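## Task

Find plate M06, then seat it properly in the nest it is already on, with its well A1 at the nest corner labelled A1. It must stay seated on its own once the robot is gone, so release it and pull the gripper away at the end.

## Robot and tools

ROBOT. There is one four-axis SCARA-type arm. Its joints are lift (vertical, metres), shoulder, elbow and wrist yaw (radians). It carries a two-finger parallel gripper that is always level: it can translate and spin about vertical but never tilt. The single camera, cam_wrist (504x504 pixels, pinhole with radial distortion, fx=fy about 356.84, centre about 252,252), is mounted on the hand and looks forward and down past the fingers.

FRAMES. The scene frame has its origin on the table surface right under the arm base, with +z up and +y to the left when facing along +x. The gripper frame has +x along the fingers, and the fingers open and close along its y axis. The commanded point, end_effector_position, sits midway between the rubber pads, roughly 2 to 3 cm short of the fingertips. Positive rz spins the gripper from its +x toward its +y.

SCENE. Six nests, N1 to N6, each hold one unseated plate: M06, M09, M60, M90, M66 or M69. Only the printed ID labels tell which plate sits where. Well A1 is at the plate's clipped corner. Seated means lying flat and held by the nest's locators. No other plate may end up shifted, rotated or tilted, even slightly. Dropping the target plate a few millimetres while placing it is fine, but any longer fall fails. Nothing may leave the table.

execute_actions(actions). actions is a list of actions. Each action is a table of at most 15 rows. Each row is applied for one 1/30 s control step, and if there are fewer than 15 rows, the final row is repeated to fill out 0.5 s. A row is 5 numbers, each in [-1, 1], in this order: dx, dy, dz, rz, opening. The first four are an offset in the gripper's own axes, measured from the gripper's measured pose when that action began. The first action of a call starts from the last pose reported in this scene. Offsets do not add up from row to row. Scale: 1.0 equals 0.6 m for dx, dy, dz and 180 degrees for rz. Opening is absolute, not an offset: +1 is fully open (0.140 m) and -1 is closed, which still leaves 0.066 m between the pads. A full close takes at least about 0.6 s. At every step the target is clipped to within 70 mm and 16 degrees of the measured pose, so a large offset can take several actions. Passing an empty list just returns the state and the images.

move(target, speed, blocking). target is one row of the same form: an offset in the gripper frame from the pose in this scene's latest result that shows one, plus an absolute opening. The opening is sent when the move starts. The gripper travels a straight path lasting between 0.5 and 10 s, and a path longer than that stops short. It does not avoid obstacles. speed is in m/s, from 0.002 to 0.5 (default 0.25), and turning is capped at twice that value in rad/s. The real hand can lag, wander off the path or overshoot speed, especially with the arm nearly straight. The result adds a move: line giving the outcome (done, off_target, moving, held, fault), the limits that acted (paced means the sent pose was clipped; held means a check blocked steps, after which the arm can surge) and the distance from target. With blocking=false the call returns after 0.5 s. You must then call wait or stop before issuing further rows or moves.

wait(seconds), 0 to 10: lets time pass with the last command held, and ends early if a running move finishes. stop(): brakes a running move, which needs stopping distance; the fingers carry on. zoom_image(camera="cam_wrist", region=[x0,y0,x1,y1]): a closer look at part of the latest image, using pixel coordinates from the top-left corner, at most 504x504. finished_scene(scene): ends scene 1 or 2 for good and reports success; the next scene's task then appears.

RESULTS. The state line gives end_effector_position (metres) and end_effector_quat_wxyz in the scene frame. The position may be somewhat wrong, especially at long reach. Joint positions lists lift, shoulder, elbow, wrist yaw and then the pad gap in metres. The ranges are lift 0 to 0.55, shoulder -2 to 2, elbow -2.8 to 2.8 and wrist yaw -12.566 to 12.566. If the elbow gets within 0.4 rad of zero, the arm may fold and fault. Hand target is where the controller is currently driving. A pose unreachable line means a clearance check changed or blocked the command. grip_measured reports the finger opening on the command scale and may be off by up to about 1 mm throughout a scene. To keep hold of something, command an opening about 0.04 below grip_measured; a smaller margin gives a lighter grip. Each pad pushes at most about 18 N, more briefly during a fast close.

AVOID. Joint load limits are lift 56.4 N, shoulder 8.46 N m, elbow 4.23 N m and wrist yaw 1.41 N m, and a carried plate counts toward them. Reaching any limit freezes the arm for 10 s and discards the rest of the call. Fast contact strikes harder, and aiming well past a contact presses harder. Because offsets come from the measured pose, repeating an offset against a firm surface adds no force, but against something that yields it goes further. Holding a load heats the motors: MOTOR HOT appears from 85 °C, and at 100 °C an OVER-TEMPERATURE FAULT brakes the arm until it cools. The simulation keeps running while you compose a reply, with the last command held. Drops, slams and hard shoves are penalised. Finish each scene with the plate released and the gripper clear of it.

Each tool is called after "Request:" as a command line: name --argument value for each argument, lists and objects as JSON in quotes; but a table of rows of numbers goes row by row, as --pt "numbers of a row", without its own name.

## Session

Request:
execute_actions --actions '[]'

Scene clock: 0.00 s.
end_effector_position=(+0.4314, -0.2134, +0.2796) grip_measured=+0.98 end_effector_quat_wxyz=(+0.987, +0.000, +0.000, -0.162)
Joint positions: [ 0.275  0.049  0.815 -1.189  0.139]
Hand target: +0.431, -0.213, +0.280; +0.987, +0.000, +0.000, -0.162

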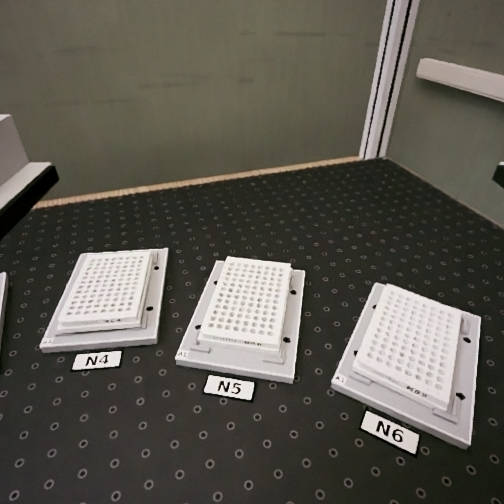

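Request:
zoom_image --camera "cam_wrist" --region '[30,240,320,390]'

Request:
zoom_image --camera "cam_wrist" --region '[320,270,500,450]'

Request:
move --target '[-0.08,0.47,-0.13,0.27,1]' --speed 0.4

Region (30, 240, 320, 390) of cam_wrist's 504x504 image, scaled by 1.738, with more detail than that image has; it fills the top 261 rows of this view, and the rest is white.

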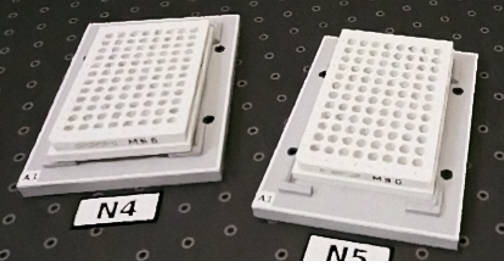

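Region (320, 270, 500, 450) of cam_wrist's 504x504 image, scaled by 2.800, with more detail than that image has.

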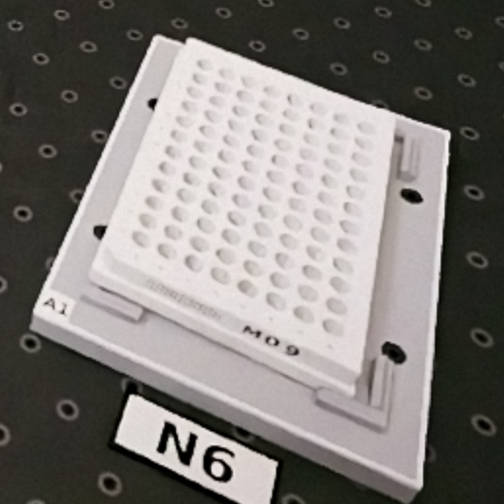

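Scene clock: 1.73 s.
end_effector_position=(+0.4758, +0.0694, +0.2015) grip_measured=+0.98 end_effector_quat_wxyz=(+0.966, +0.000, +0.000, +0.259)
Joint positions: [ 0.197  1.011  0.689 -1.176  0.139]
Hand target: +0.476, +0.069, +0.202; +0.966, +0.000, +0.000, +0.259
Off the commanded pose: 0.000 m, 0 deg.
move: done

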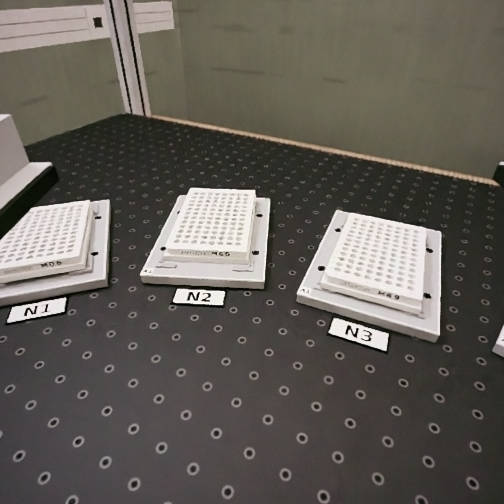

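Request:
move --target '[0.19,0.322,-0.1,0.094,0.3]' --speed 0.4

Request:
zoom_image --camera "cam_wrist" --region '[130,160,400,380]'

Scene clock: 3.07 s.
end_effector_position=(+0.4775, +0.2938, +0.1414) grip_measured=+0.30 end_effector_quat_wxyz=(+0.917, +0.000, +0.000, +0.399)
Joint positions: [ 0.136  1.629  1.137 -1.946  0.114]
Hand target: +0.478, +0.294, +0.142; +0.917, +0.000, +0.000, +0.398
Off the commanded pose: 0.000 m, 0 deg.
move: done

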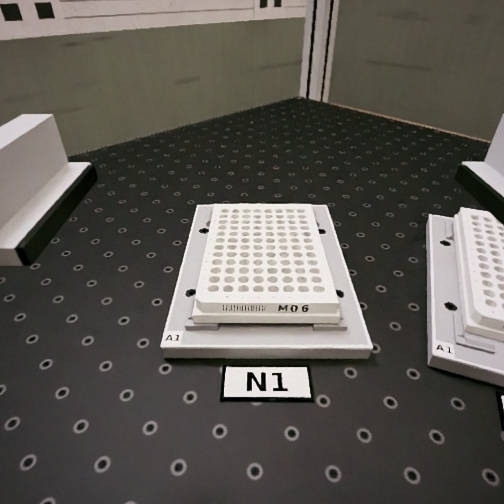

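Region (130, 160, 400, 380) of cam_wrist's 504x504 image, scaled by 1.867, with more detail than that image has; it fills the top 411 rows of this view, and the rest is white.

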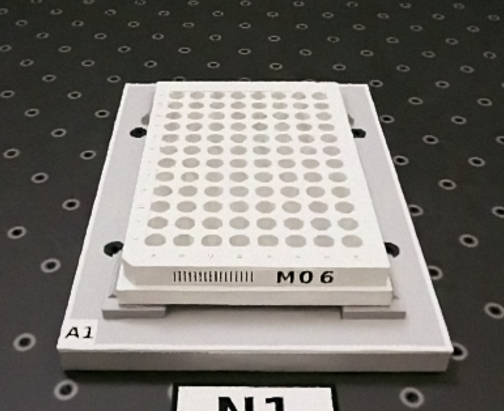

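Request:
move --target '[0.19,0,-0.13,0,0]'

Request:
move --target '[0,0,-0.05,0,0]' --speed 0.05

Request:
move --target '[0,0,0,0,-0.56]'

Request:
move --target '[0.004,0,0.001,0,-0.56]' --speed 0.01

Scene clock: 4.20 s.
end_effector_position=(+0.5552, +0.3772, +0.0634) grip_measured=+0.00 end_effector_quat_wxyz=(+0.917, +0.000, +0.000, +0.399)
Joint positions: [ 0.058  1.41   1.725 -2.315  0.103]
Hand target: +0.555, +0.377, +0.063; +0.917, +0.000, +0.000, +0.399
Off the commanded pose: 0.000 m, 0 deg.
move: done

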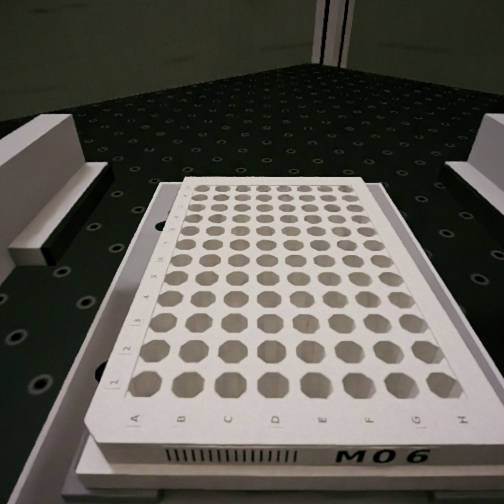

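Scene clock: 5.07 s.
end_effector_position=(+0.5552, +0.3772, +0.0333) grip_measured=+0.00 end_effector_quat_wxyz=(+0.917, +0.000, +0.000, +0.399)
Joint positions: [ 0.028  1.41   1.725 -2.315  0.103]
Hand target: +0.555, +0.377, +0.033; +0.917, +0.000, +0.000, +0.399
Off the commanded pose: 0.000 m, 0 deg.
move: done

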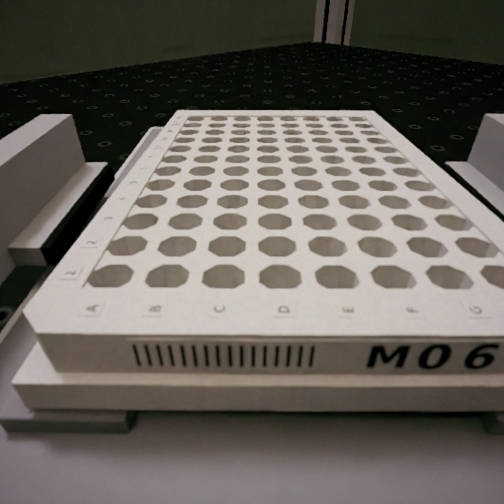

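Scene clock: 5.57 s.
end_effector_position=(+0.5555, +0.3769, +0.0333) grip_measured=-0.51 end_effector_quat_wxyz=(+0.917, +0.000, +0.000, +0.398)
Joint positions: [ 0.028  1.41   1.724 -2.316  0.084]
Hand target: +0.555, +0.377, +0.033; +0.917, +0.000, +0.000, +0.399
Off the commanded pose: 0.000 m, 0 deg.
move: done

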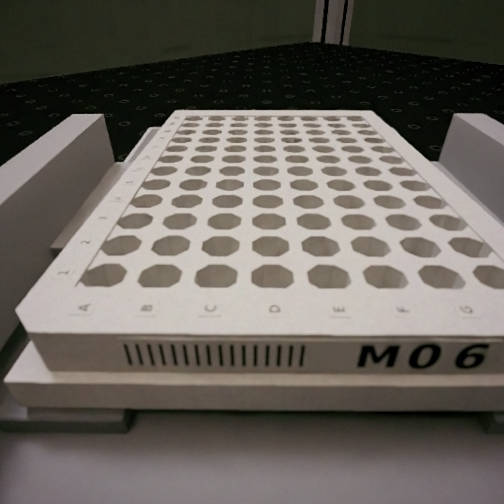

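Scene clock: 6.27 s.
end_effector_position=(+0.5571, +0.3786, +0.0338) grip_measured=-0.51 end_effector_quat_wxyz=(+0.917, +0.000, +0.000, +0.398)
Joint positions: [ 0.029  1.404  1.738 -2.325  0.084]
Hand target: +0.557, +0.379, +0.034; +0.917, +0.000, +0.000, +0.398
Off the commanded pose: 0.000 m, 0 deg.
move: done

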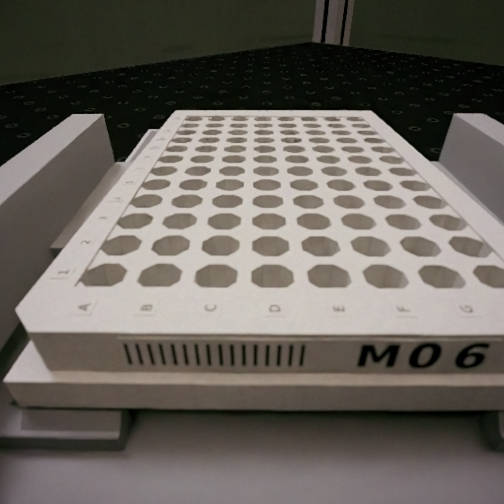

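Request:
move --target '[0.0035,0,0,0,-0.56]' --speed 0.005

Request:
move --target '[0,0,0,0,0]'

Request:
move --target '[-0.08,0,0.11,0,0.3]'

Scene clock: 7.10 s.
end_effector_position=(+0.5585, +0.3801, +0.0338) grip_measured=-0.51 end_effector_quat_wxyz=(+0.917, +0.000, +0.000, +0.398)
Joint positions: [ 0.029  1.399  1.751 -2.332  0.084]
Hand target: +0.559, +0.380, +0.034; +0.917, +0.000, +0.000, +0.398
Off the commanded pose: 0.000 m, 0 deg.
move: done

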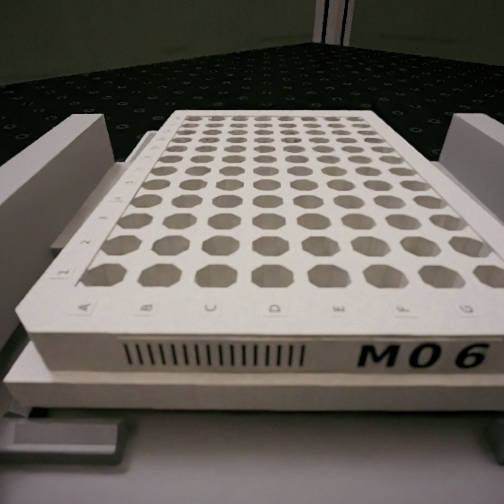

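Scene clock: 7.60 s.
end_effector_position=(+0.5585, +0.3801, +0.0338) grip_measured=+0.00 end_effector_quat_wxyz=(+0.918, +0.000, +0.000, +0.398)
Joint positions: [ 0.029  1.399  1.751 -2.332  0.103]
Hand target: +0.559, +0.380, +0.034; +0.917, +0.000, +0.000, +0.398
Off the commanded pose: 0.000 m, 0 deg.
move: done

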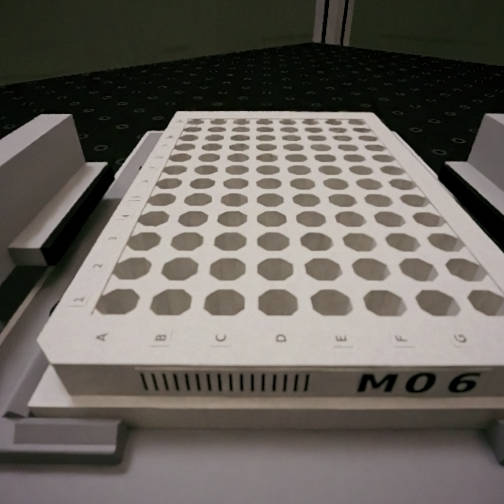

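Scene clock: 8.37 s.
end_effector_position=(+0.5258, +0.3449, +0.0999) grip_measured=+0.30 end_effector_quat_wxyz=(+0.918, +0.000, +0.000, +0.397)
Joint positions: [ 0.095  1.507  1.481 -2.171  0.114]
Hand target: +0.526, +0.345, +0.100; +0.918, +0.000, +0.000, +0.398
Off the commanded pose: 0.000 m, 0 deg.
move: done

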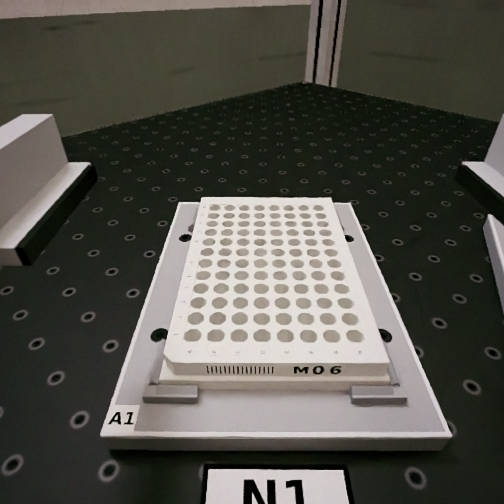

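Request:
finished_scene --scene 2

The scene is finished: the task was done.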